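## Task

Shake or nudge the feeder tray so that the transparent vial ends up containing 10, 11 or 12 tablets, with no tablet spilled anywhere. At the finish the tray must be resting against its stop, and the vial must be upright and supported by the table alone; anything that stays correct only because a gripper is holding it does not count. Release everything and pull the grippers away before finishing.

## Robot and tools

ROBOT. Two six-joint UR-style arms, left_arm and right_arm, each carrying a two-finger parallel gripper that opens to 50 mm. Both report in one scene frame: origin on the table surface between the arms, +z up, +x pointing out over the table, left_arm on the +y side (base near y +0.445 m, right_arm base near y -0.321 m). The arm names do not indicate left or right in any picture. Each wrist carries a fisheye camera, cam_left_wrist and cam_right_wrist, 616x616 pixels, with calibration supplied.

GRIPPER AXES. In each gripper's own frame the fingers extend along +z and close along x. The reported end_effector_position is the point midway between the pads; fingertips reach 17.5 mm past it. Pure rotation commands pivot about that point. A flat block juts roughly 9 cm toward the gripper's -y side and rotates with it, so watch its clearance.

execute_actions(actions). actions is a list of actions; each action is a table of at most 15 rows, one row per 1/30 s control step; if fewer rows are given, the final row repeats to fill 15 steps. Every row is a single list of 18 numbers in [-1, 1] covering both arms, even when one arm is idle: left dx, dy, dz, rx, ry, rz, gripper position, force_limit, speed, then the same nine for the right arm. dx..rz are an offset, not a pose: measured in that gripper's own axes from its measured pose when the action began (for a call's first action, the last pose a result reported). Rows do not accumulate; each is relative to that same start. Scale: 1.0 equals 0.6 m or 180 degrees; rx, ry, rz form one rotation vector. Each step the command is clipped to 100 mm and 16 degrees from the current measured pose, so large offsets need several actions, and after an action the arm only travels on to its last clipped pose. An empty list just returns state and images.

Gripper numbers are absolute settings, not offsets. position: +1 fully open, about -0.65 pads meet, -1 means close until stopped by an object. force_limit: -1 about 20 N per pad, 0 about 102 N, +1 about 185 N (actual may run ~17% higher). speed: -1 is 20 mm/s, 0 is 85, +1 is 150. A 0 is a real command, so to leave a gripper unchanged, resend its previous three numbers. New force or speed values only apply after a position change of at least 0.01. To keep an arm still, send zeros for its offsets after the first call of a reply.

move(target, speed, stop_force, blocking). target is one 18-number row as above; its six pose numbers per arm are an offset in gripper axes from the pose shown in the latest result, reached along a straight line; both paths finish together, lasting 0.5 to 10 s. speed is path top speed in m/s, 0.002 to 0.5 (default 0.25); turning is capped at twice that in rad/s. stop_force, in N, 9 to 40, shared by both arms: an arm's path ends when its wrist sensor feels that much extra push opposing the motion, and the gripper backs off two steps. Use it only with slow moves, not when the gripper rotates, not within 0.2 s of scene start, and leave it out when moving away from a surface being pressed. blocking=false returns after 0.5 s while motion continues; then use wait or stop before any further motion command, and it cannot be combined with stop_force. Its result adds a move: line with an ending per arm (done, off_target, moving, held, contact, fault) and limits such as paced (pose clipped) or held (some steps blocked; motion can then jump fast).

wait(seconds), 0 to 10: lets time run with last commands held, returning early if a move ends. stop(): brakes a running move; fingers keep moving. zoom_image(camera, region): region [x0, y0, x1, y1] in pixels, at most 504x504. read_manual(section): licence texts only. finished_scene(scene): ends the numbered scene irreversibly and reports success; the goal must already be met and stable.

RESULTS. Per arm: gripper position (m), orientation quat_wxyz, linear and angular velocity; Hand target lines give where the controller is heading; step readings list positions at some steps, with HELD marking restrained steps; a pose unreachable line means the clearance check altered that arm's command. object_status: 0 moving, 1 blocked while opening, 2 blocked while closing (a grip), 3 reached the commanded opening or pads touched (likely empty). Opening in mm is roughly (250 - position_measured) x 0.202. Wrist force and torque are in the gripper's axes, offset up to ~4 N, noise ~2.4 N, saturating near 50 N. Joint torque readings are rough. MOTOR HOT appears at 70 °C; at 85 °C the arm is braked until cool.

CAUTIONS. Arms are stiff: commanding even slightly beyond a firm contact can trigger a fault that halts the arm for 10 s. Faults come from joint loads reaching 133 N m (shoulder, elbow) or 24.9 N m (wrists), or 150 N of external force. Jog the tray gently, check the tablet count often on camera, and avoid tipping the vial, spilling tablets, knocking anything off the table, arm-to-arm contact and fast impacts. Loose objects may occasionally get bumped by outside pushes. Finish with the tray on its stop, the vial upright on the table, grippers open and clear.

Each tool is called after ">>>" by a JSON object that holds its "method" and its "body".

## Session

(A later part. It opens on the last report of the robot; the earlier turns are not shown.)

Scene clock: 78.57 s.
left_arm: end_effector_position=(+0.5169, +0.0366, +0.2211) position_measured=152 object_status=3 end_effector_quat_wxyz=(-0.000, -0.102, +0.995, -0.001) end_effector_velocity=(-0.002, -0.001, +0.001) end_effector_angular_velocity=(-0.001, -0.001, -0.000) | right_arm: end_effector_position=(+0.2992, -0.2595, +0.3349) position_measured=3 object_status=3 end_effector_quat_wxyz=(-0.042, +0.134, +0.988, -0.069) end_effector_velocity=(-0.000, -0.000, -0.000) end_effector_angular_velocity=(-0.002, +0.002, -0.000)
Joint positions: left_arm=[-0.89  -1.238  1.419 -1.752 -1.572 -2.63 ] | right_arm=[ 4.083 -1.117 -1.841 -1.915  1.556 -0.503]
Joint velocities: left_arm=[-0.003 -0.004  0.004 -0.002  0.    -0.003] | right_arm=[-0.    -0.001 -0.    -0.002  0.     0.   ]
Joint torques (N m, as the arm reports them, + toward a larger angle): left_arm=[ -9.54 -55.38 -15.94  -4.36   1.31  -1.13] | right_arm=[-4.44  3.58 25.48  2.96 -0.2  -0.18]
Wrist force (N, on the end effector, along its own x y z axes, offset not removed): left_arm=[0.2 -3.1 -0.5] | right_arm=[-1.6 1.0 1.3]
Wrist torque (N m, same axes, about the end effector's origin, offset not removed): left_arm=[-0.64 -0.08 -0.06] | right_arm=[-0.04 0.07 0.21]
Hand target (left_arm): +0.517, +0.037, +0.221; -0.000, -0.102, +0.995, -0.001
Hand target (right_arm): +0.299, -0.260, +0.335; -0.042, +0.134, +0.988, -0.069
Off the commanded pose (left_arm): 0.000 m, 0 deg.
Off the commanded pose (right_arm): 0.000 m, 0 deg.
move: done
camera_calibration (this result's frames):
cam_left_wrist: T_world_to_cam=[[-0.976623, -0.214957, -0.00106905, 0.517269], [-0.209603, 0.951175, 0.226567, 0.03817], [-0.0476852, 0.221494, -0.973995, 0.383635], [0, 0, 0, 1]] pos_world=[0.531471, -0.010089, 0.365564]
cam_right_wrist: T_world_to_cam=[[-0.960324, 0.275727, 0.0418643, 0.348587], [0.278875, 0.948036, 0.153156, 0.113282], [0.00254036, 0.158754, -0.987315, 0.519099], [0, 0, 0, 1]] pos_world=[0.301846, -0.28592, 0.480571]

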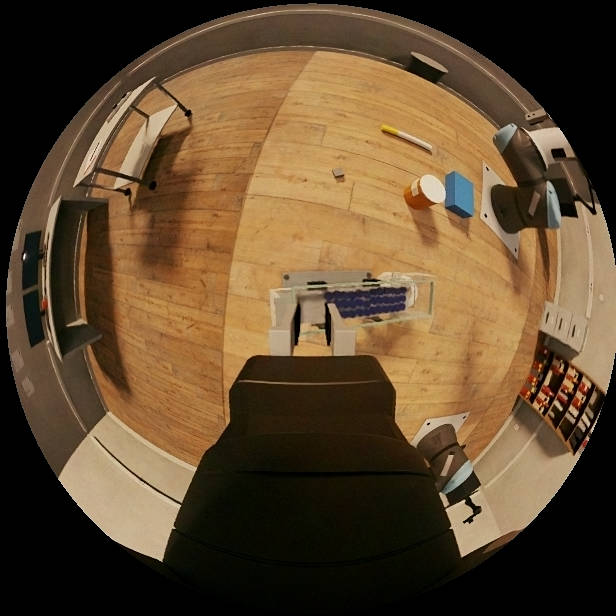

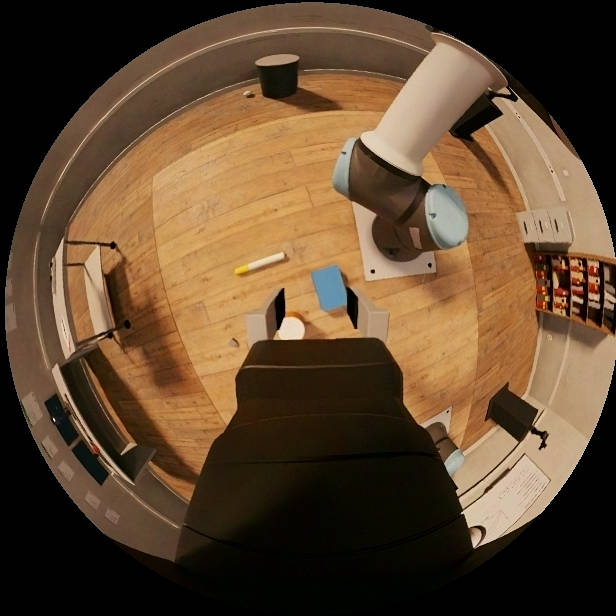

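>>> {"method": "move", "body": {"target": [-0.11,0,-0.015,0,0,0,0,0,0,0,0,0,0,0,0,1,0,0], "speed": 0.08}}

>>> {"method": "move", "body": {"target": [0,0,0.045,0,0,0,0,0,0,0,0,0,0,0,0,1,0,0], "speed": 0.03, "stop_force": 10}}

>>> {"method": "move", "body": {"target": [0.08,0,0,0,0,0,0,0,0,0,0,0,0,0,0,1,0,0], "speed": 0.008, "stop_force": 20}}

>>> {"method": "move", "body": {"target": [-0.023,0,0,0,0,0,0,0,0,0,0,0,0,0,0,1,0,0], "speed": 0.02}}

>>> {"method": "zoom_image", "body": {"camera": "cam_left_wrist", "region": [280,240,480,350]}}

Scene clock: 89.03 s.
left_arm: end_effector_position=(+0.5813, +0.0501, +0.2301) position_measured=152 object_status=3 end_effector_quat_wxyz=(-0.000, -0.102, +0.995, -0.001) end_effector_velocity=(+0.002, +0.000, -0.001) end_effector_angular_velocity=(+0.002, +0.002, -0.000) | right_arm: end_effector_position=(+0.2992, -0.2595, +0.3349) position_measured=3 object_status=3 end_effector_quat_wxyz=(-0.042, +0.134, +0.988, -0.069) end_effector_velocity=(+0.000, +0.001, -0.000) end_effector_angular_velocity=(+0.001, +0.000, -0.000)
Joint positions: left_arm=[-0.804 -1.131  1.244 -1.685 -1.572 -2.543] | right_arm=[ 4.083 -1.117 -1.841 -1.915  1.556 -0.503]
Joint velocities: left_arm=[ 0.002  0.006 -0.008  0.005 -0.     0.002] | right_arm=[-0.    -0.001  0.     0.001  0.001 -0.   ]
Joint torques (N m, as the arm reports them, + toward a larger angle): left_arm=[  8.79 -32.29 -32.3   -1.71  -1.36   1.49] | right_arm=[-4.56  4.21 26.33  2.96 -0.12 -0.14]
Wrist force (N, on the end effector, along its own x y z axes, offset not removed): left_arm=[1.0 -2.0 0.2] | right_arm=[-0.8 -1.4 -1.3]
Wrist torque (N m, same axes, about the end effector's origin, offset not removed): left_arm=[-0.41 -0.16 -0.03] | right_arm=[-0.32 0.03 0.15]
Hand target (left_arm): +0.582, +0.050, +0.230; -0.000, -0.102, +0.995, -0.000
Hand target (right_arm): +0.299, -0.260, +0.335; -0.042, +0.134, +0.988, -0.069
Off the commanded pose (left_arm): 0.000 m, 0 deg.
Off the commanded pose (right_arm): 0.000 m, 0 deg.
move: done
camera_calibration (this result's frames):
cam_left_wrist: T_world_to_cam=[[-0.97662, -0.214971, -0.00124152, 0.583116], [-0.209657, 0.95117, 0.226539, 0.0369116], [-0.0475184, 0.221502, -0.974001, 0.392314], [0, 0, 0, 1]] pos_world=[0.595863, 0.00334538, 0.374476]
cam_right_wrist: T_world_to_cam=[[-0.960324, 0.275727, 0.0418644, 0.348587], [0.278875, 0.948036, 0.153156, 0.113282], [0.00254024, 0.158754, -0.987315, 0.519099], [0, 0, 0, 1]] pos_world=[0.301846, -0.28592, 0.480571]

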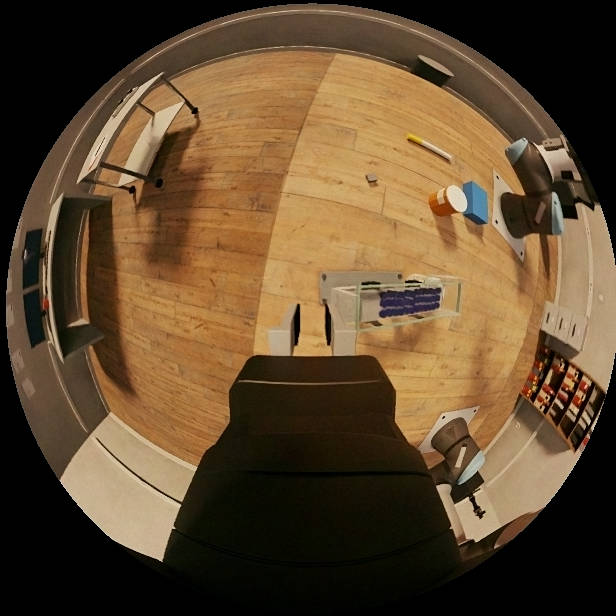

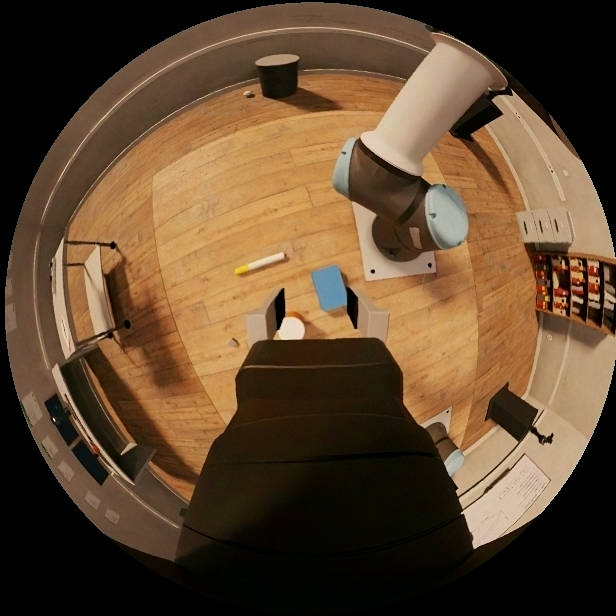

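Scene clock: 90.30 s.
left_arm: end_effector_position=(+0.5813, +0.0501, +0.2033) position_measured=152 object_status=3 end_effector_quat_wxyz=(-0.000, -0.102, +0.995, -0.001) end_effector_velocity=(-0.000, +0.000, -0.002) end_effector_angular_velocity=(+0.001, +0.001, -0.000) | right_arm: end_effector_position=(+0.2992, -0.2595, +0.3349) position_measured=3 object_status=3 end_effector_quat_wxyz=(-0.042, +0.134, +0.988, -0.069) end_effector_velocity=(-0.000, +0.000, -0.001) end_effector_angular_velocity=(-0.001, +0.003, -0.001)
Joint positions: left_arm=[-0.804 -1.121  1.299 -1.75  -1.572 -2.543] | right_arm=[ 4.083 -1.117 -1.841 -1.915  1.556 -0.503]
Joint velocities: left_arm=[-0.     0.001  0.004 -0.004 -0.     0.   ] | right_arm=[-0.    -0.002 -0.    -0.001  0.001 -0.   ]
Joint torques (N m, as the arm reports them, + toward a larger angle): left_arm=[-10.15 -33.66 -16.09  -4.44  -1.04  -1.08] | right_arm=[-4.61  4.16 25.63  2.92 -0.15 -0.15]
Wrist force (N, on the end effector, along its own x y z axes, offset not removed): left_arm=[1.7 -1.5 0.4] | right_arm=[-2.2 0.9 -0.6]
Wrist torque (N m, same axes, about the end effector's origin, offset not removed): left_arm=[-0.29 -0.36 -0.13] | right_arm=[0.01 0.20 0.07]
Hand target (left_arm): +0.581, +0.050, +0.203; -0.000, -0.102, +0.995, -0.001
Hand target (right_arm): +0.299, -0.260, +0.335; -0.042, +0.134, +0.988, -0.069
Off the commanded pose (left_arm): 0.000 m, 0 deg.
Off the commanded pose (right_arm): 0.000 m, 0 deg.
move: done
camera_calibration (this result's frames):
cam_left_wrist: T_world_to_cam=[[-0.97662, -0.214971, -0.00121962, 0.583056], [-0.209652, 0.951168, 0.226553, 0.0429648], [-0.0475424, 0.221512, -0.973998, 0.36625], [0, 0, 0, 1]] pos_world=[0.595844, 0.0033447, 0.347704]
cam_right_wrist: T_world_to_cam=[[-0.960324, 0.275727, 0.0418644, 0.348587], [0.278875, 0.948036, 0.153156, 0.113282], [0.00254027, 0.158754, -0.987315, 0.519099], [0, 0, 0, 1]] pos_world=[0.301846, -0.28592, 0.480571]

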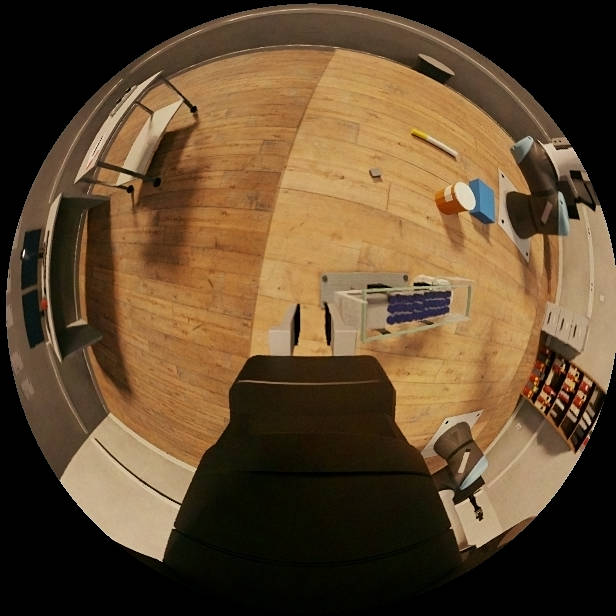

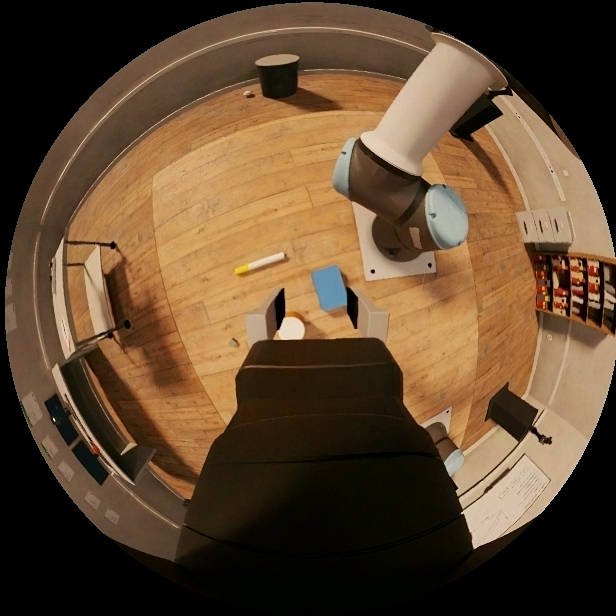

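Scene clock: 93.37 s.
left_arm: end_effector_position=(+0.5604, +0.0457, +0.2035) position_measured=152 object_status=3 end_effector_quat_wxyz=(+0.000, -0.102, +0.995, -0.001) end_effector_velocity=(+0.002, +0.000, -0.001) end_effector_angular_velocity=(+0.001, +0.004, -0.002) | right_arm: end_effector_position=(+0.2992, -0.2595, +0.3349) position_measured=3 object_status=3 end_effector_quat_wxyz=(-0.042, +0.134, +0.988, -0.069) end_effector_velocity=(+0.000, -0.000, +0.000) end_effector_angular_velocity=(+0.001, -0.003, +0.000)
Joint positions: left_arm=[-0.831 -1.158  1.353 -1.767 -1.572 -2.57 ] | right_arm=[ 4.083 -1.117 -1.841 -1.915  1.556 -0.503]
Joint velocities: left_arm=[ 0.003  0.005 -0.007  0.005 -0.002  0.005] | right_arm=[-0.     0.002 -0.     0.001 -0.002 -0.   ]
Joint torques (N m, as the arm reports them, + toward a larger angle): left_arm=[ -7.62 -32.44 -26.19   2.74  -8.44   3.14] | right_arm=[-4.56  3.97 25.87  2.86 -0.23 -0.2 ]
Wrist force (N, on the end effector, along its own x y z axes, offset not removed): left_arm=[-32.1 -3.3 -0.3] | right_arm=[-0.6 0.1 0.8]
Wrist torque (N m, same axes, about the end effector's origin, offset not removed): left_arm=[-0.56 -0.35 -0.35] | right_arm=[-0.09 -0.09 0.25]
Hand target (left_arm): +0.561, +0.046, +0.203; -0.000, -0.102, +0.995, -0.001
Hand target (right_arm): +0.299, -0.260, +0.335; -0.042, +0.134, +0.988, -0.069
Off the commanded pose (left_arm): 0.027 m, 0 deg.
Off the commanded pose (right_arm): 0.000 m, 0 deg.
move: contact (left_arm)
camera_calibration (this result's frames):
cam_left_wrist: T_world_to_cam=[[-0.976614, -0.214992, -0.00159379, 0.561752], [-0.209776, 0.951244, 0.226115, 0.0428764], [-0.0470969, 0.221162, -0.974099, 0.366258], [0, 0, 0, 1]] pos_world=[0.574859, -0.00101571, 0.347972]
cam_right_wrist: T_world_to_cam=[[-0.960324, 0.275727, 0.0418644, 0.348587], [0.278875, 0.948036, 0.153156, 0.113282], [0.00254027, 0.158754, -0.987315, 0.519099], [0, 0, 0, 1]] pos_world=[0.301846, -0.28592, 0.480571]

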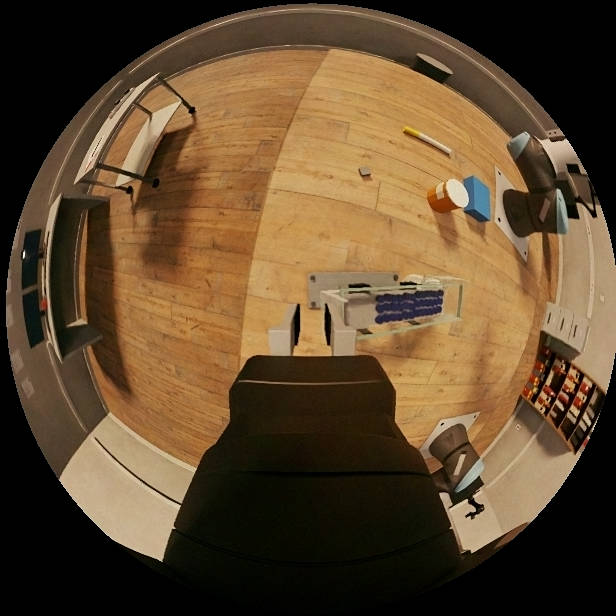

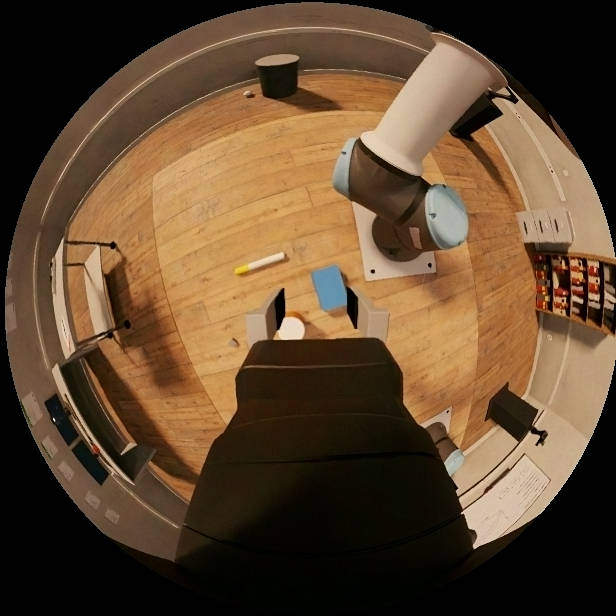

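Scene clock: 94.33 s.
left_arm: end_effector_position=(+0.5736, +0.0484, +0.2035) position_measured=152 object_status=3 end_effector_quat_wxyz=(+0.000, -0.102, +0.995, -0.001) end_effector_velocity=(+0.003, +0.000, +0.001) end_effector_angular_velocity=(-0.002, -0.002, -0.001) | right_arm: end_effector_position=(+0.2992, -0.2595, +0.3349) position_measured=3 object_status=3 end_effector_quat_wxyz=(-0.042, +0.134, +0.988, -0.069) end_effector_velocity=(-0.000, +0.001, -0.000) end_effector_angular_velocity=(+0.001, +0.001, +0.000)
Joint positions: left_arm=[-0.814 -1.135  1.32  -1.756 -1.572 -2.553] | right_arm=[ 4.083 -1.117 -1.841 -1.915  1.556 -0.503]
Joint velocities: left_arm=[ 0.003  0.004 -0.007  0.001 -0.     0.004] | right_arm=[ 0.    -0.001 -0.     0.001  0.001 -0.   ]
Joint torques (N m, as the arm reports them, + toward a larger angle): left_arm=[  8.3  -34.34 -31.33  -2.04   1.2    1.61] | right_arm=[-4.31  4.03 25.67  2.84 -0.06 -0.22]
Wrist force (N, on the end effector, along its own x y z axes, offset not removed): left_arm=[0.2 -2.3 -0.4] | right_arm=[-1.1 -1.3 -1.1]
Wrist torque (N m, same axes, about the end effector's origin, offset not removed): left_arm=[-0.44 0.06 -0.12] | right_arm=[-0.33 -0.01 0.13]
Hand target (left_arm): +0.574, +0.048, +0.204; +0.000, -0.102, +0.995, -0.001
Hand target (right_arm): +0.299, -0.260, +0.335; -0.042, +0.134, +0.988, -0.069
Off the commanded pose (left_arm): 0.000 m, 0 deg.
Off the commanded pose (right_arm): 0.000 m, 0 deg.
move: done
camera_calibration (this result's frames):
cam_left_wrist: T_world_to_cam=[[-0.976613, -0.214996, -0.00163687, 0.575278], [-0.20979, 0.951241, 0.226117, 0.0430335], [-0.0470574, 0.221173, -0.974099, 0.366231], [0, 0, 0, 1]] pos_world=[0.588086, 0.00174708, 0.347956]
cam_right_wrist: T_world_to_cam=[[-0.960324, 0.275727, 0.0418643, 0.348587], [0.278875, 0.948036, 0.153156, 0.113282], [0.00254042, 0.158754, -0.987315, 0.519099], [0, 0, 0, 1]] pos_world=[0.301846, -0.28592, 0.480571]

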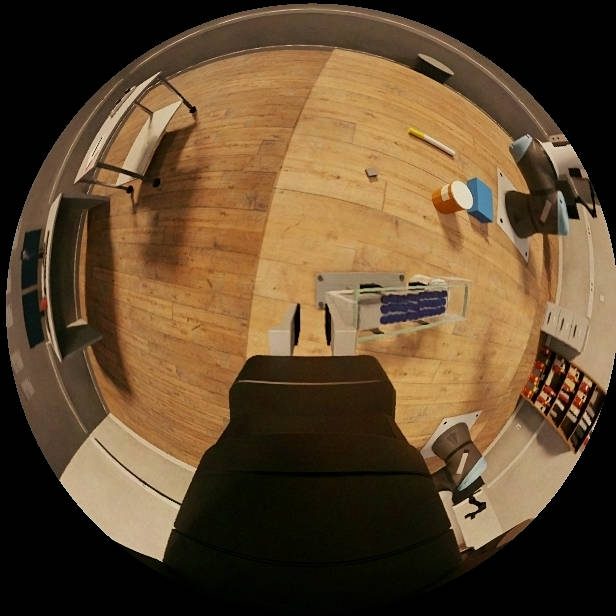

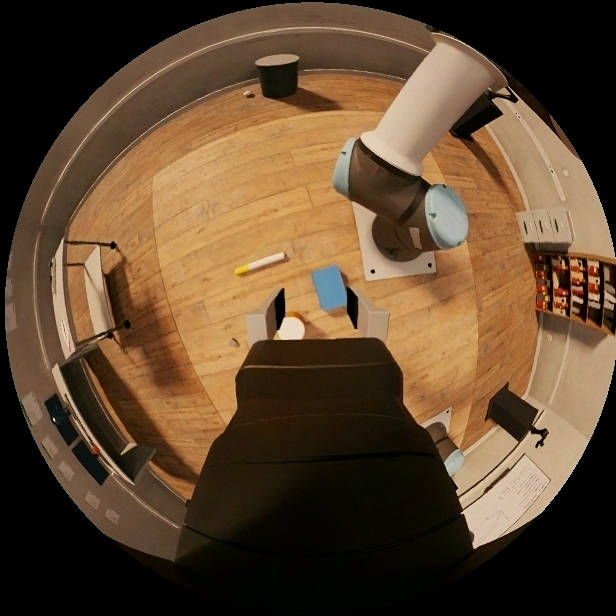

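Region (280, 240, 480, 350) of cam_left_wrist's 616x616 image, scaled by 2.520, with more detail than that image has; it fills the top 277 rows of this view, and the rest is white.

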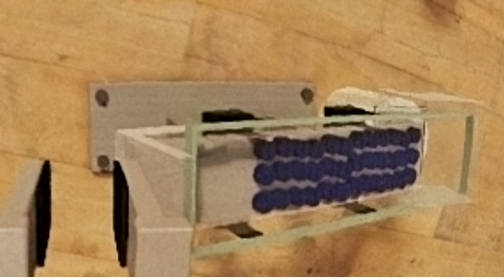

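>>> {"method": "move", "body": {"target": [-0.001,0,0,0,0,0,0,0,0,-0.12,0.3,0,0,0,0.6,1,0,0]}}

>>> {"method": "execute_actions", "body": {"actions": [[[0.028,0,0,0,0,0,0,0,0,0,0,0,0,0,0,1,0,0],[0.028,0,0,0,0,0,0,0,0,0,0,0,0,0,0,1,0,0],[0.028,0,0,0,0,0,0,0,0,0,0,0,0,0,0,1,0,0],[0.028,0,0,0,0,0,0,0,0,0,0,0,0,0,0,1,0,0],[0.028,0,0,0,0,0,0,0,0,0,0,0,0,0,0,1,0,0],[0.028,0,0,0,0,0,0,0,0,0,0,0,0,0,0,1,0,0],[-0.024,0,0,0,0,0,0,0,0,0,0,0,0,0,0,1,0,0],[-0.024,0,0,0,0,0,0,0,0,0,0,0,0,0,0,1,0,0],[-0.024,0,0,0,0,0,0,0,0,0,0,0,0,0,0,1,0,0],[0.0013,-0.0005,0,0,0,0,0,0,0,0,0,0,0,0,0,1,0,0]],
[[0.028,0,0,0,0,0,0,0,0,0,0,0,0,0,0,1,0,0],[0.028,0,0,0,0,0,0,0,0,0,0,0,0,0,0,1,0,0],[0.028,0,0,0,0,0,0,0,0,0,0,0,0,0,0,1,0,0],[0.028,0,0,0,0,0,0,0,0,0,0,0,0,0,0,1,0,0],[0.028,0,0,0,0,0,0,0,0,0,0,0,0,0,0,1,0,0],[0.028,0,0,0,0,0,0,0,0,0,0,0,0,0,0,1,0,0],[-0.024,0,0,0,0,0,0,0,0,0,0,0,0,0,0,1,0,0],[-0.024,0,0,0,0,0,0,0,0,0,0,0,0,0,0,1,0,0],[-0.024,0,0,0,0,0,0,0,0,0,0,0,0,0,0,1,0,0],[0.0013,-0.0005,0,0,0,0,0,0,0,0,0,0,0,0,0,1,0,0]],
[[0.028,0,0,0,0,0,0,0,0,0,0,0,0,0,0,1,0,0],[0.028,0,0,0,0,0,0,0,0,0,0,0,0,0,0,1,0,0],[0.028,0,0,0,0,0,0,0,0,0,0,0,0,0,0,1,0,0],[0.028,0,0,0,0,0,0,0,0,0,0,0,0,0,0,1,0,0],[0.028,0,0,0,0,0,0,0,0,0,0,0,0,0,0,1,0,0],[0.028,0,0,0,0,0,0,0,0,0,0,0,0,0,0,1,0,0],[-0.024,0,0,0,0,0,0,0,0,0,0,0,0,0,0,1,0,0],[-0.024,0,0,0,0,0,0,0,0,0,0,0,0,0,0,1,0,0],[-0.024,0,0,0,0,0,0,0,0,0,0,0,0,0,0,1,0,0],[0.0013,-0.0005,0,0,0,0,0,0,0,0,0,0,0,0,0,1,0,0]],[[0,0,0,0,0,0,0,0,0,0,0,0,0,0,0,1,0,0]]]}}

>>> {"method": "zoom_image", "body": {"camera": "cam_left_wrist", "region": [280,240,480,350]}}

Scene clock: 123.33 s.
left_arm: end_effector_position=(+0.5742, +0.0485, +0.2035) position_measured=152 object_status=3 end_effector_quat_wxyz=(+0.000, -0.102, +0.995, -0.001) end_effector_velocity=(+0.000, -0.000, -0.000) end_effector_angular_velocity=(-0.000, -0.000, -0.000) | right_arm: end_effector_position=(+0.4151, -0.1075, +0.3041) position_measured=3 object_status=3 end_effector_quat_wxyz=(+0.031, +0.878, +0.473, -0.074) end_effector_velocity=(+0.000, +0.001, -0.001) end_effector_angular_velocity=(-0.003, -0.001, -0.014)
Joint positions: left_arm=[-0.813 -1.134  1.318 -1.756 -1.572 -2.552] | right_arm=[ 4.055 -1.533 -1.605 -1.734  1.552  1.353]
Joint velocities: left_arm=[-0.     0.    -0.    -0.001  0.    -0.   ] | right_arm=[ 0.001 -0.003  0.002 -0.001 -0.     0.016]
Joint torques (N m, as the arm reports them, + toward a larger angle): left_arm=[  8.83 -33.31 -31.38  -1.66   1.3    1.48] | right_arm=[12.04 14.74 33.94  4.15 -1.18  2.65]
Wrist force (N, on the end effector, along its own x y z axes, offset not removed): left_arm=[-1.5 -3.0 0.1] | right_arm=[-1.3 -1.5 -1.3]
Wrist torque (N m, same axes, about the end effector's origin, offset not removed): left_arm=[-0.54 0.32 0.03] | right_arm=[-0.46 0.09 0.16]
Hand target (left_arm): +0.574, +0.049, +0.204; +0.000, -0.102, +0.995, -0.001
Hand target (right_arm): +0.415, -0.107, +0.304; +0.031, +0.878, +0.472, -0.074
Off the commanded pose (left_arm): 0.000 m, 0 deg.
Off the commanded pose (right_arm): 0.000 m, 0 deg.
move: done
camera_calibration (this result's frames):
cam_left_wrist: T_world_to_cam=[[-0.976614, -0.214996, -0.00163792, 0.575878], [-0.20979, 0.951241, 0.226118, 0.0430403], [-0.0470563, 0.221173, -0.974099, 0.366231], [0, 0, 0, 1]] pos_world=[0.588673, 0.00186932, 0.347956]
cam_right_wrist: T_world_to_cam=[[0.546421, 0.817765, -0.180788, -0.0802218], [0.825904, -0.49033, 0.278316, -0.478209], [0.138951, -0.301391, -0.943322, 0.344796], [0, 0, 0, 1]] pos_world=[0.39088, -0.0649594, 0.443843]

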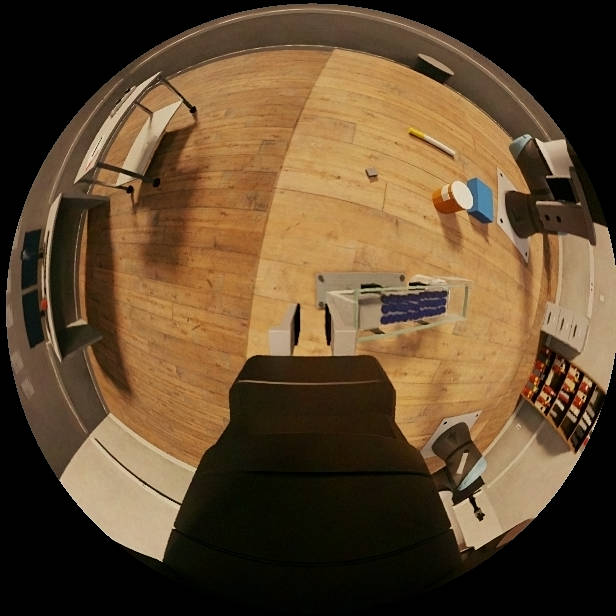

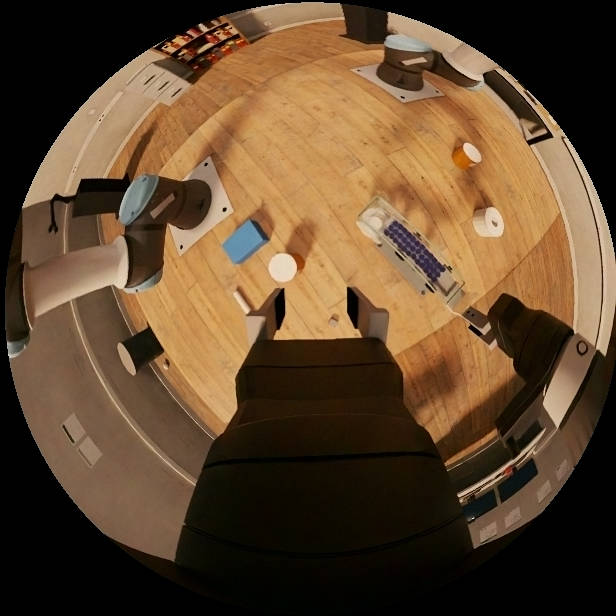

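Scene clock: 125.33 s.
left_arm: end_effector_position=(+0.5744, +0.0488, +0.2031) position_measured=152 object_status=3 end_effector_quat_wxyz=(+0.000, -0.102, +0.995, -0.001) end_effector_velocity=(+0.000, +0.000, +0.001) end_effector_angular_velocity=(-0.001, -0.001, +0.000) | right_arm: end_effector_position=(+0.4151, -0.1075, +0.3041) position_measured=3 object_status=3 end_effector_quat_wxyz=(+0.031, +0.878, +0.473, -0.074) end_effector_velocity=(-0.000, -0.000, +0.000) end_effector_angular_velocity=(+0.000, -0.001, -0.000)
Joint positions: left_arm=[-0.813 -1.134  1.319 -1.757 -1.571 -2.553] | right_arm=[ 4.055 -1.533 -1.605 -1.734  1.552  1.353]
Joint velocities: left_arm=[ 0.    -0.001 -0.001 -0.001  0.     0.   ] | right_arm=[-0.     0.001 -0.     0.    -0.     0.   ]
Joint torques (N m, as the arm reports them, + toward a larger angle): left_arm=[  8.62 -40.49 -31.78  -2.3    1.31   1.47] | right_arm=[ 5.98 23.74 19.82  3.98  0.57 -2.11]
Wrist force (N, on the end effector, along its own x y z axes, offset not removed): left_arm=[0.7 -3.0 2.0] | right_arm=[-3.0 1.6 -1.9]
Wrist torque (N m, same axes, about the end effector's origin, offset not removed): left_arm=[-0.59 -0.13 -0.04] | right_arm=[0.04 0.46 0.21]
Hand target (left_arm): +0.574, +0.049, +0.203; +0.000, -0.102, +0.995, -0.001
Hand target (right_arm): +0.415, -0.107, +0.304; +0.031, +0.878, +0.473, -0.074
Off the commanded pose (left_arm): 0.000 m, 0 deg.
Off the commanded pose (right_arm): 0.000 m, 0 deg.
Step readings (end_effector_position; steps 1 to 15: 1st action; 16 to 30: 2nd action; 31 to 45: 3rd action; 46 to 60: 4th action):
0: left_arm (+0.5742, +0.0485, +0.2035) | right_arm (+0.4151, -0.1075, +0.3041)
1: left_arm (+0.5742, +0.0485, +0.2035) | right_arm (+0.4151, -0.1075, +0.3041)
2: left_arm (+0.5726, +0.0480, +0.2037) | right_arm (+0.4151, -0.1075, +0.3041)
4: left_arm (+0.5668, +0.0469, +0.2035) | right_arm (+0.4151, -0.1075, +0.3041)
8: left_arm (+0.5629, +0.0468, +0.2028) | right_arm (+0.4151, -0.1075, +0.3041)
15: left_arm (+0.5743, +0.0486, +0.2033) | right_arm (+0.4151, -0.1075, +0.3041)
16: left_arm (+0.5741, +0.0485, +0.2034) | right_arm (+0.4151, -0.1075, +0.3041)
17: left_arm (+0.5723, +0.0479, +0.2036) | right_arm (+0.4151, -0.1075, +0.3041)
19: left_arm (+0.5665, +0.0467, +0.2034) | right_arm (+0.4151, -0.1075, +0.3041)
23: left_arm (+0.5628, +0.0468, +0.2027) | right_arm (+0.4151, -0.1075, +0.3041)
30: left_arm (+0.5744, +0.0487, +0.2032) | right_arm (+0.4151, -0.1075, +0.3041)
31: left_arm (+0.5741, +0.0485, +0.2032) | right_arm (+0.4151, -0.1075, +0.3041)
32: left_arm (+0.5724, +0.0479, +0.2034) | right_arm (+0.4151, -0.1075, +0.3041)
34: left_arm (+0.5666, +0.0468, +0.2033) | right_arm (+0.4151, -0.1075, +0.3041)
38: left_arm (+0.5629, +0.0469, +0.2025) | right_arm (+0.4151, -0.1075, +0.3041)
45: left_arm (+0.5744, +0.0488, +0.2031) | right_arm (+0.4151, -0.1075, +0.3041)
46: left_arm (+0.5743, +0.0486, +0.2031) | right_arm (+0.4151, -0.1075, +0.3041)
47: left_arm (+0.5742, +0.0486, +0.2030) | right_arm (+0.4151, -0.1075, +0.3041)
49: left_arm (+0.5742, +0.0486, +0.2030) | right_arm (+0.4151, -0.1075, +0.3041)
53: left_arm (+0.5742, +0.0486, +0.2030) | right_arm (+0.4151, -0.1075, +0.3041)
60: end_effector_position above
camera_calibration (this result's frames):
cam_left_wrist: T_world_to_cam=[[-0.976577, -0.215157, -0.00231423, 0.576201], [-0.210088, 0.951135, 0.226285, 0.0431057], [-0.0464856, 0.221471, -0.974058, 0.365423], [0, 0, 0, 1]] pos_world=[0.588747, 0.00204368, 0.347523]
cam_right_wrist: T_world_to_cam=[[0.546412, 0.817767, -0.180808, -0.0802499], [0.825906, -0.490308, 0.278347, -0.47822], [0.138971, -0.301423, -0.943309, 0.344781], [0, 0, 0, 1]] pos_world=[0.390899, -0.0649246, 0.443836]

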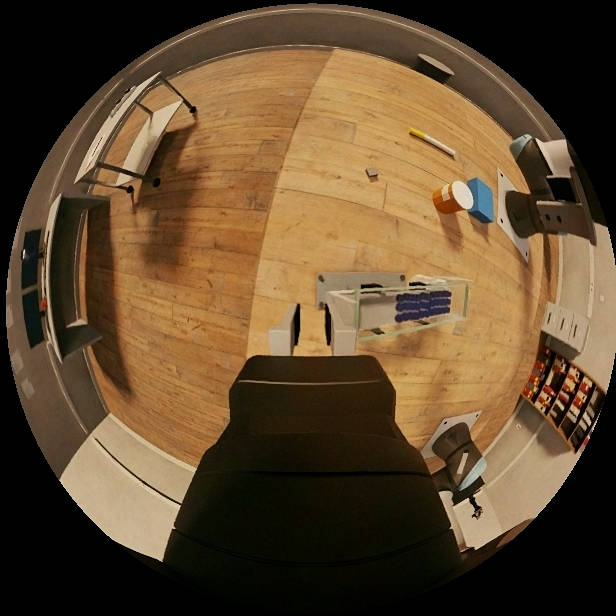

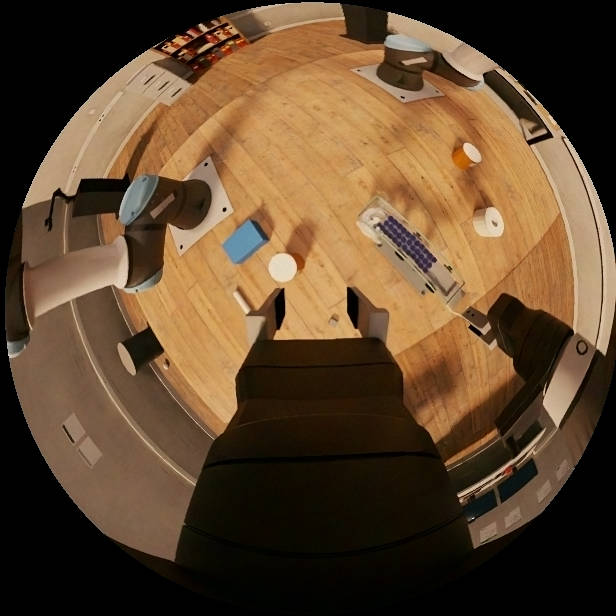

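Region (280, 240, 480, 350) of cam_left_wrist's 616x616 image, scaled by 2.520, with more detail than that image has; it fills the top 277 rows of this view, and the rest is white.

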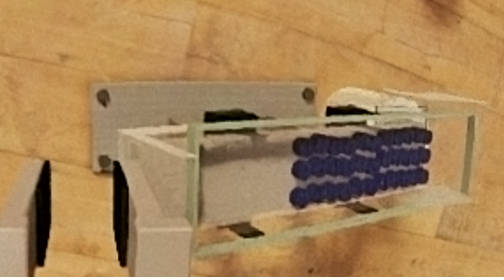

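About 0.7 row per cycle. Three more.

>>> {"method": "execute_actions", "body": {"actions": [[[0.028,0,0,0,0,0,0,0,0,0,0,0,0,0,0,1,0,0],[0.028,0,0,0,0,0,0,0,0,0,0,0,0,0,0,1,0,0],[0.028,0,0,0,0,0,0,0,0,0,0,0,0,0,0,1,0,0],[0.028,0,0,0,0,0,0,0,0,0,0,0,0,0,0,1,0,0],[0.028,0,0,0,0,0,0,0,0,0,0,0,0,0,0,1,0,0],[0.028,0,0,0,0,0,0,0,0,0,0,0,0,0,0,1,0,0],[-0.024,0,0,0,0,0,0,0,0,0,0,0,0,0,0,1,0,0],[-0.024,0,0,0,0,0,0,0,0,0,0,0,0,0,0,1,0,0],[-0.024,0,0,0,0,0,0,0,0,0,0,0,0,0,0,1,0,0],[0.0013,-0.0005,0,0,0,0,0,0,0,0,0,0,0,0,0,1,0,0]],
[[0.028,0,0,0,0,0,0,0,0,0,0,0,0,0,0,1,0,0],[0.028,0,0,0,0,0,0,0,0,0,0,0,0,0,0,1,0,0],[0.028,0,0,0,0,0,0,0,0,0,0,0,0,0,0,1,0,0],[0.028,0,0,0,0,0,0,0,0,0,0,0,0,0,0,1,0,0],[0.028,0,0,0,0,0,0,0,0,0,0,0,0,0,0,1,0,0],[0.028,0,0,0,0,0,0,0,0,0,0,0,0,0,0,1,0,0],[-0.024,0,0,0,0,0,0,0,0,0,0,0,0,0,0,1,0,0],[-0.024,0,0,0,0,0,0,0,0,0,0,0,0,0,0,1,0,0],[-0.024,0,0,0,0,0,0,0,0,0,0,0,0,0,0,1,0,0],[0.0013,-0.0005,0,0,0,0,0,0,0,0,0,0,0,0,0,1,0,0]],
[[0.028,0,0,0,0,0,0,0,0,0,0,0,0,0,0,1,0,0],[0.028,0,0,0,0,0,0,0,0,0,0,0,0,0,0,1,0,0],[0.028,0,0,0,0,0,0,0,0,0,0,0,0,0,0,1,0,0],[0.028,0,0,0,0,0,0,0,0,0,0,0,0,0,0,1,0,0],[0.028,0,0,0,0,0,0,0,0,0,0,0,0,0,0,1,0,0],[0.028,0,0,0,0,0,0,0,0,0,0,0,0,0,0,1,0,0],[-0.024,0,0,0,0,0,0,0,0,0,0,0,0,0,0,1,0,0],[-0.024,0,0,0,0,0,0,0,0,0,0,0,0,0,0,1,0,0],[-0.024,0,0,0,0,0,0,0,0,0,0,0,0,0,0,1,0,0],[0.0013,-0.0005,0,0,0,0,0,0,0,0,0,0,0,0,0,1,0,0]],[[0,0,0,0,0,0,0,0,0,0,0,0,0,0,0,1,0,0]]]}}

>>> {"method": "zoom_image", "body": {"camera": "cam_right_wrist", "region": [345,185,455,285]}}

Scene clock: 151.97 s.
left_arm: end_effector_position=(+0.5745, +0.0490, +0.2027) position_measured=152 object_status=3 end_effector_quat_wxyz=(+0.001, -0.102, +0.995, -0.000) end_effector_velocity=(+0.000, +0.000, +0.000) end_effector_angular_velocity=(+0.001, -0.000, +0.001) | right_arm: end_effector_position=(+0.4151, -0.1075, +0.3041) position_measured=3 object_status=3 end_effector_quat_wxyz=(+0.031, +0.878, +0.473, -0.074) end_effector_velocity=(+0.000, +0.000, +0.000) end_effector_angular_velocity=(+0.002, -0.001, -0.001)
Joint positions: left_arm=[-0.813 -1.134  1.32  -1.759 -1.57  -2.553] | right_arm=[ 4.055 -1.533 -1.605 -1.734  1.552  1.353]
Joint velocities: left_arm=[ 0.     0.    -0.001  0.001  0.001 -0.   ] | right_arm=[-0.001  0.    -0.     0.002  0.001  0.   ]
Joint torques (N m, as the arm reports them, + toward a larger angle): left_arm=[  9.1  -40.92 -30.85  -2.41   1.2    1.45] | right_arm=[ 5.76 23.79 19.85  4.03  0.57 -2.25]
Wrist force (N, on the end effector, along its own x y z axes, offset not removed): left_arm=[-0.5 -2.9 0.3] | right_arm=[-1.8 -0.1 -1.8]
Wrist torque (N m, same axes, about the end effector's origin, offset not removed): left_arm=[-0.68 0.02 -0.11] | right_arm=[-0.24 0.15 0.07]
Hand target (left_arm): +0.575, +0.049, +0.203; +0.001, -0.102, +0.995, -0.000
Hand target (right_arm): +0.415, -0.107, +0.304; +0.031, +0.878, +0.473, -0.074
Off the commanded pose (left_arm): 0.000 m, 0 deg.
Off the commanded pose (right_arm): 0.000 m, 0 deg.
Step readings (end_effector_position; steps 1 to 15: 1st action; 16 to 30: 2nd action; 31 to 45: 3rd action; 46 to 60: 4th action):
0: left_arm (+0.5744, +0.0488, +0.2031) | right_arm (+0.4151, -0.1075, +0.3041)
1: left_arm (+0.5744, +0.0487, +0.2031) | right_arm (+0.4151, -0.1075, +0.3041)
2: left_arm (+0.5729, +0.0482, +0.2033) | right_arm (+0.4151, -0.1075, +0.3041)
4: left_arm (+0.5670, +0.0470, +0.2031) | right_arm (+0.4151, -0.1075, +0.3041)
8: left_arm (+0.5630, +0.0470, +0.2023) | right_arm (+0.4151, -0.1075, +0.3041)
15: left_arm (+0.5745, +0.0488, +0.2029) | right_arm (+0.4151, -0.1075, +0.3041)
16: left_arm (+0.5742, +0.0487, +0.2029) | right_arm (+0.4151, -0.1075, +0.3041)
17: left_arm (+0.5725, +0.0481, +0.2031) | right_arm (+0.4151, -0.1075, +0.3041)
19: left_arm (+0.5667, +0.0469, +0.2030) | right_arm (+0.4151, -0.1075, +0.3041)
23: left_arm (+0.5630, +0.0470, +0.2023) | right_arm (+0.4151, -0.1075, +0.3041)
30: left_arm (+0.5745, +0.0489, +0.2028) | right_arm (+0.4151, -0.1075, +0.3041)
31: left_arm (+0.5743, +0.0487, +0.2028) | right_arm (+0.4151, -0.1075, +0.3041)
32: left_arm (+0.5725, +0.0481, +0.2030) | right_arm (+0.4151, -0.1075, +0.3041)
34: left_arm (+0.5667, +0.0470, +0.2029) | right_arm (+0.4151, -0.1075, +0.3041)
38: left_arm (+0.5630, +0.0471, +0.2021) | right_arm (+0.4151, -0.1075, +0.3041)
45: left_arm (+0.5746, +0.0490, +0.2026) | right_arm (+0.4151, -0.1075, +0.3041)
46: left_arm (+0.5744, +0.0488, +0.2026) | right_arm (+0.4151, -0.1075, +0.3041)
47: left_arm (+0.5744, +0.0488, +0.2026) | right_arm (+0.4151, -0.1075, +0.3041)
49: left_arm (+0.5744, +0.0488, +0.2026) | right_arm (+0.4151, -0.1075, +0.3041)
53: left_arm (+0.5744, +0.0489, +0.2026) | right_arm (+0.4151, -0.1075, +0.3041)
60: end_effector_position above
camera_calibration (this result's frames):
cam_left_wrist: T_world_to_cam=[[-0.976539, -0.215318, -0.00299199, 0.576525], [-0.210388, 0.951031, 0.226446, 0.0431755], [-0.0459125, 0.221763, -0.974019, 0.364615], [0, 0, 0, 1]] pos_world=[0.588824, 0.00221721, 0.34709]
cam_right_wrist: T_world_to_cam=[[0.546412, 0.817767, -0.180808, -0.0802498], [0.825906, -0.490308, 0.278347, -0.47822], [0.138971, -0.301423, -0.943309, 0.344781], [0, 0, 0, 1]] pos_world=[0.390899, -0.0649246, 0.443836]

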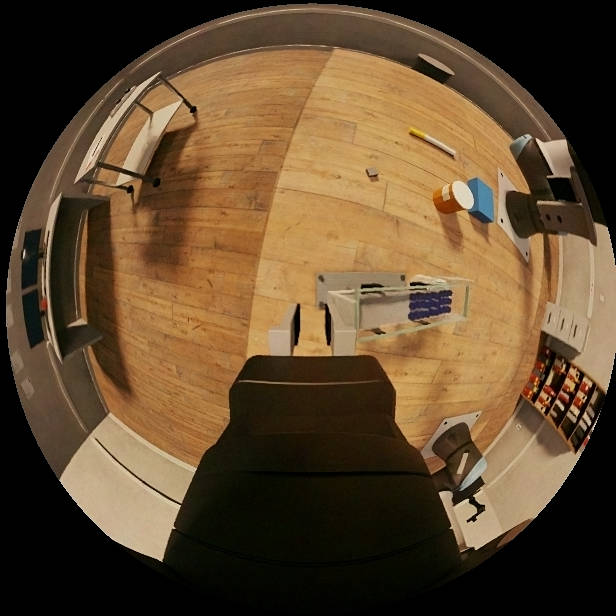

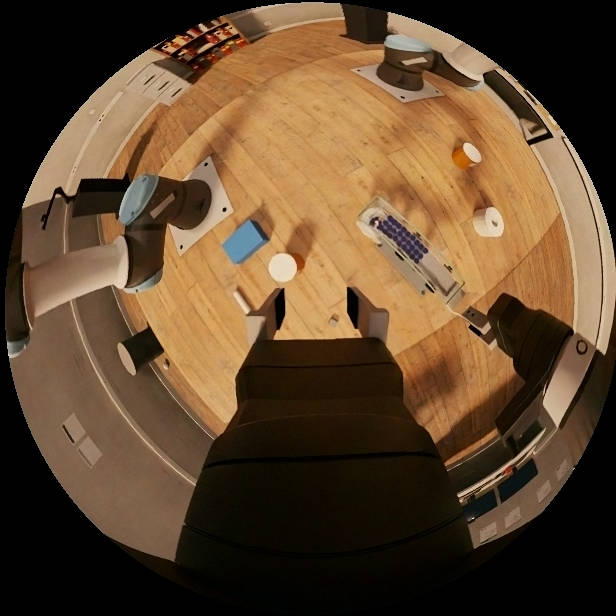

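Region (345, 185, 455, 285) of cam_right_wrist's 616x616 image, scaled by 4.582, with more detail than that image has; it fills the top 458 rows of this view, and the rest is white.

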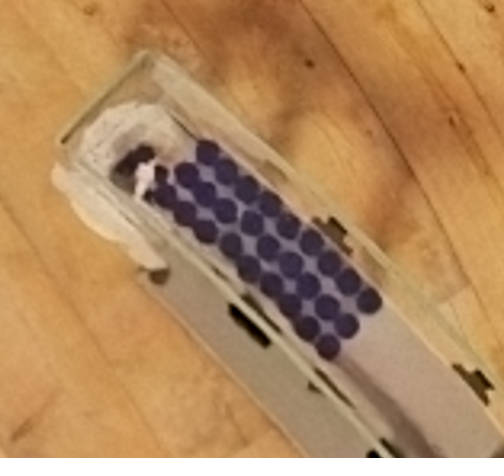

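9 rows left. One more cycle.

>>> {"method": "execute_actions", "body": {"actions": [[[0.028,0,0,0,0,0,0,0,0,0,0,0,0,0,0,1,0,0],[0.028,0,0,0,0,0,0,0,0,0,0,0,0,0,0,1,0,0],[0.028,0,0,0,0,0,0,0,0,0,0,0,0,0,0,1,0,0],[0.028,0,0,0,0,0,0,0,0,0,0,0,0,0,0,1,0,0],[0.028,0,0,0,0,0,0,0,0,0,0,0,0,0,0,1,0,0],[0.028,0,0,0,0,0,0,0,0,0,0,0,0,0,0,1,0,0],[-0.024,0,0,0,0,0,0,0,0,0,0,0,0,0,0,1,0,0],[-0.024,0,0,0,0,0,0,0,0,0,0,0,0,0,0,1,0,0],[-0.024,0,0,0,0,0,0,0,0,0,0,0,0,0,0,1,0,0],[0.0013,-0.0005,0,0,0,0,0,0,0,0,0,0,0,0,0,1,0,0]],[[0,0,0,0,0,0,0,0,0,0,0,0,0,0,0,1,0,0]]]}}

>>> {"method": "zoom_image", "body": {"camera": "cam_right_wrist", "region": [345,185,455,285]}}

Scene clock: 166.07 s.
left_arm: end_effector_position=(+0.5746, +0.0491, +0.2025) position_measured=152 object_status=3 end_effector_quat_wxyz=(+0.001, -0.102, +0.995, -0.000) end_effector_velocity=(+0.000, +0.000, +0.000) end_effector_angular_velocity=(+0.000, -0.000, -0.001) | right_arm: end_effector_position=(+0.4151, -0.1075, +0.3041) position_measured=3 object_status=3 end_effector_quat_wxyz=(+0.031, +0.878, +0.473, -0.074) end_effector_velocity=(-0.000, +0.000, +0.001) end_effector_angular_velocity=(+0.002, -0.001, -0.000)
Joint positions: left_arm=[-0.813 -1.134  1.321 -1.759 -1.57  -2.553] | right_arm=[ 4.055 -1.533 -1.605 -1.734  1.552  1.353]
Joint velocities: left_arm=[ 0.     0.    -0.     0.     0.     0.002] | right_arm=[-0.     0.001 -0.     0.001  0.001 -0.   ]
Joint torques (N m, as the arm reports them, + toward a larger angle): left_arm=[  9.23 -37.87 -31.47  -2.33   1.33   1.47] | right_arm=[ 5.91 24.12 19.87  3.91  0.64 -2.11]
Wrist force (N, on the end effector, along its own x y z axes, offset not removed): left_arm=[1.7 -1.1 -1.3] | right_arm=[-0.9 -0.4 1.7]
Wrist torque (N m, same axes, about the end effector's origin, offset not removed): left_arm=[-0.29 -0.38 -0.01] | right_arm=[-0.20 -0.09 0.14]
Hand target (left_arm): +0.575, +0.049, +0.202; +0.001, -0.102, +0.995, -0.000
Hand target (right_arm): +0.415, -0.107, +0.304; +0.031, +0.878, +0.473, -0.074
Off the commanded pose (left_arm): 0.000 m, 0 deg.
Off the commanded pose (right_arm): 0.000 m, 0 deg.
Step readings (end_effector_position; steps 1 to 15: 1st action; 16 to 30: 2nd action):
0: left_arm (+0.5746, +0.0490, +0.2026) | right_arm (+0.4151, -0.1075, +0.3041)
1: left_arm (+0.5746, +0.0489, +0.2026) | right_arm (+0.4151, -0.1075, +0.3041)
2: left_arm (+0.5730, +0.0484, +0.2028) | right_arm (+0.4151, -0.1075, +0.3041)
4: left_arm (+0.5672, +0.0472, +0.2027) | right_arm (+0.4151, -0.1075, +0.3041)
8: left_arm (+0.5632, +0.0472, +0.2019) | right_arm (+0.4151, -0.1075, +0.3041)
15: left_arm (+0.5746, +0.0491, +0.2025) | right_arm (+0.4151, -0.1075, +0.3041)
16: left_arm (+0.5744, +0.0489, +0.2025) | right_arm (+0.4151, -0.1075, +0.3041)
17: left_arm (+0.5744, +0.0489, +0.2025) | right_arm (+0.4151, -0.1075, +0.3041)
19: left_arm (+0.5744, +0.0489, +0.2025) | right_arm (+0.4151, -0.1075, +0.3041)
23: left_arm (+0.5744, +0.0489, +0.2025) | right_arm (+0.4151, -0.1075, +0.3041)
30: end_effector_position above
camera_calibration (this result's frames):
cam_left_wrist: T_world_to_cam=[[-0.976529, -0.215362, -0.00320624, 0.576613], [-0.210476, 0.951002, 0.226484, 0.0431828], [-0.0457269, 0.221843, -0.97401, 0.364373], [0, 0, 0, 1]] pos_world=[0.58883, 0.00228037, 0.346971]
cam_right_wrist: T_world_to_cam=[[0.546412, 0.817767, -0.180808, -0.0802499], [0.825906, -0.490308, 0.278347, -0.47822], [0.138971, -0.301423, -0.943309, 0.344781], [0, 0, 0, 1]] pos_world=[0.390899, -0.0649246, 0.443836]

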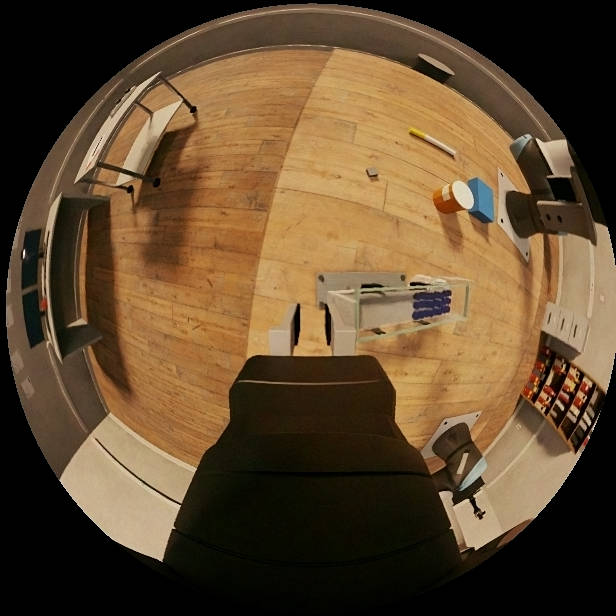

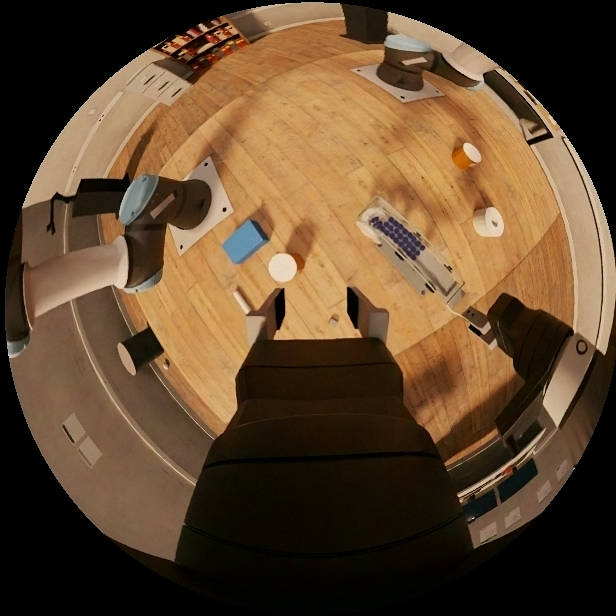

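Region (345, 185, 455, 285) of cam_right_wrist's 616x616 image, scaled by 4.582, with more detail than that image has; it fills the top 458 rows of this view, and the rest is white.

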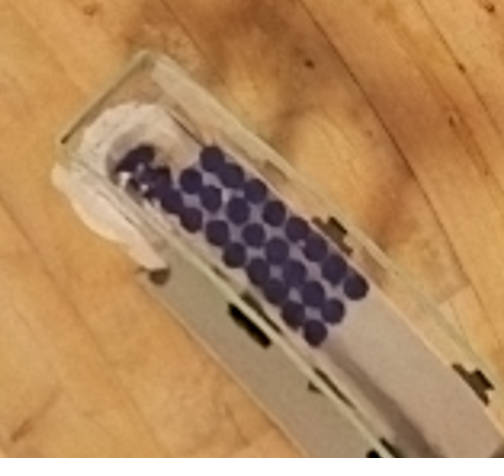

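>>> {"method": "move", "body": {"target": [-0.03,0.1,-0.12,0,0,0,0,0,0,0,0,0,0,0,0,1,0,0], "speed": 0.1}}

>>> {"method": "finished_scene", "body": {"scene": 2}}

Scene clock: 174.17 s.
left_arm: end_effector_position=(+0.5799, +0.1113, +0.2743) position_measured=152 object_status=3 end_effector_quat_wxyz=(+0.001, -0.102, +0.995, -0.000) end_effector_velocity=(-0.000, +0.002, +0.002) end_effector_angular_velocity=(+0.000, +0.001, +0.001) | right_arm: end_effector_position=(+0.4151, -0.1075, +0.3041) position_measured=3 object_status=3 end_effector_quat_wxyz=(+0.031, +0.878, +0.473, -0.074) end_effector_velocity=(+0.000, -0.000, -0.001) end_effector_angular_velocity=(-0.002, +0.003, -0.001)
Joint positions: left_arm=[-0.737 -1.222  1.261 -1.611 -1.57  -2.476] | right_arm=[ 4.055 -1.533 -1.605 -1.734  1.552  1.353]
Joint velocities: left_arm=[ 0.002 -0.002 -0.003  0.006 -0.     0.001] | right_arm=[-0.001 -0.003  0.    -0.001  0.     0.   ]
Joint torques (N m, as the arm reports them, + toward a larger angle): left_arm=[ 10.07 -55.16 -31.33  -1.65  -1.3    1.45] | right_arm=[ 5.35 24.38 19.98  4.06  0.51 -2.14]
Wrist force (N, on the end effector, along its own x y z axes, offset not removed): left_arm=[0.8 -2.6 -0.3] | right_arm=[2.0 0.3 -2.4]
Wrist torque (N m, same axes, about the end effector's origin, offset not removed): left_arm=[-0.58 -0.09 -0.04] | right_arm=[-0.15 -0.54 0.00]
Hand target (left_arm): +0.580, +0.111, +0.275; +0.001, -0.102, +0.995, -0.000
Hand target (right_arm): +0.415, -0.107, +0.304; +0.031, +0.878, +0.473, -0.074
Off the commanded pose (left_arm): 0.000 m, 0 deg.
Off the commanded pose (right_arm): 0.000 m, 0 deg.
move: done
camera_calibration (this result's frames):
cam_left_wrist: T_world_to_cam=[[-0.976528, -0.215367, -0.00331693, 0.595442], [-0.210504, 0.950988, 0.226515, -0.03112], [-0.0456296, 0.221897, -0.974002, 0.420685], [0, 0, 0, 1]] pos_world=[0.59411, 0.064485, 0.418772]
cam_right_wrist: T_world_to_cam=[[0.546412, 0.817767, -0.180808, -0.0802499], [0.825906, -0.490308, 0.278347, -0.47822], [0.138971, -0.301423, -0.943309, 0.344781], [0, 0, 0, 1]] pos_world=[0.390899, -0.0649246, 0.443836]

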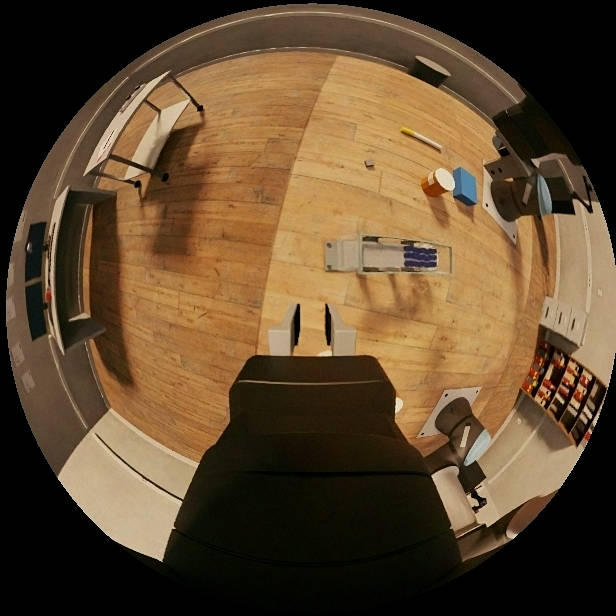

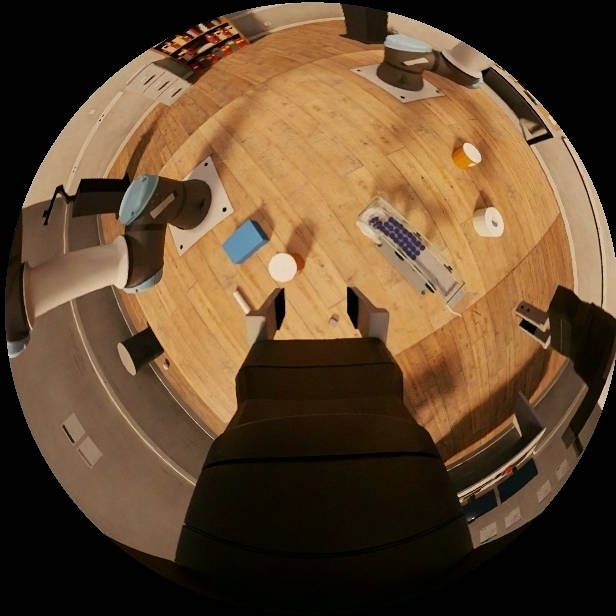

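The scene is finished: the task was done.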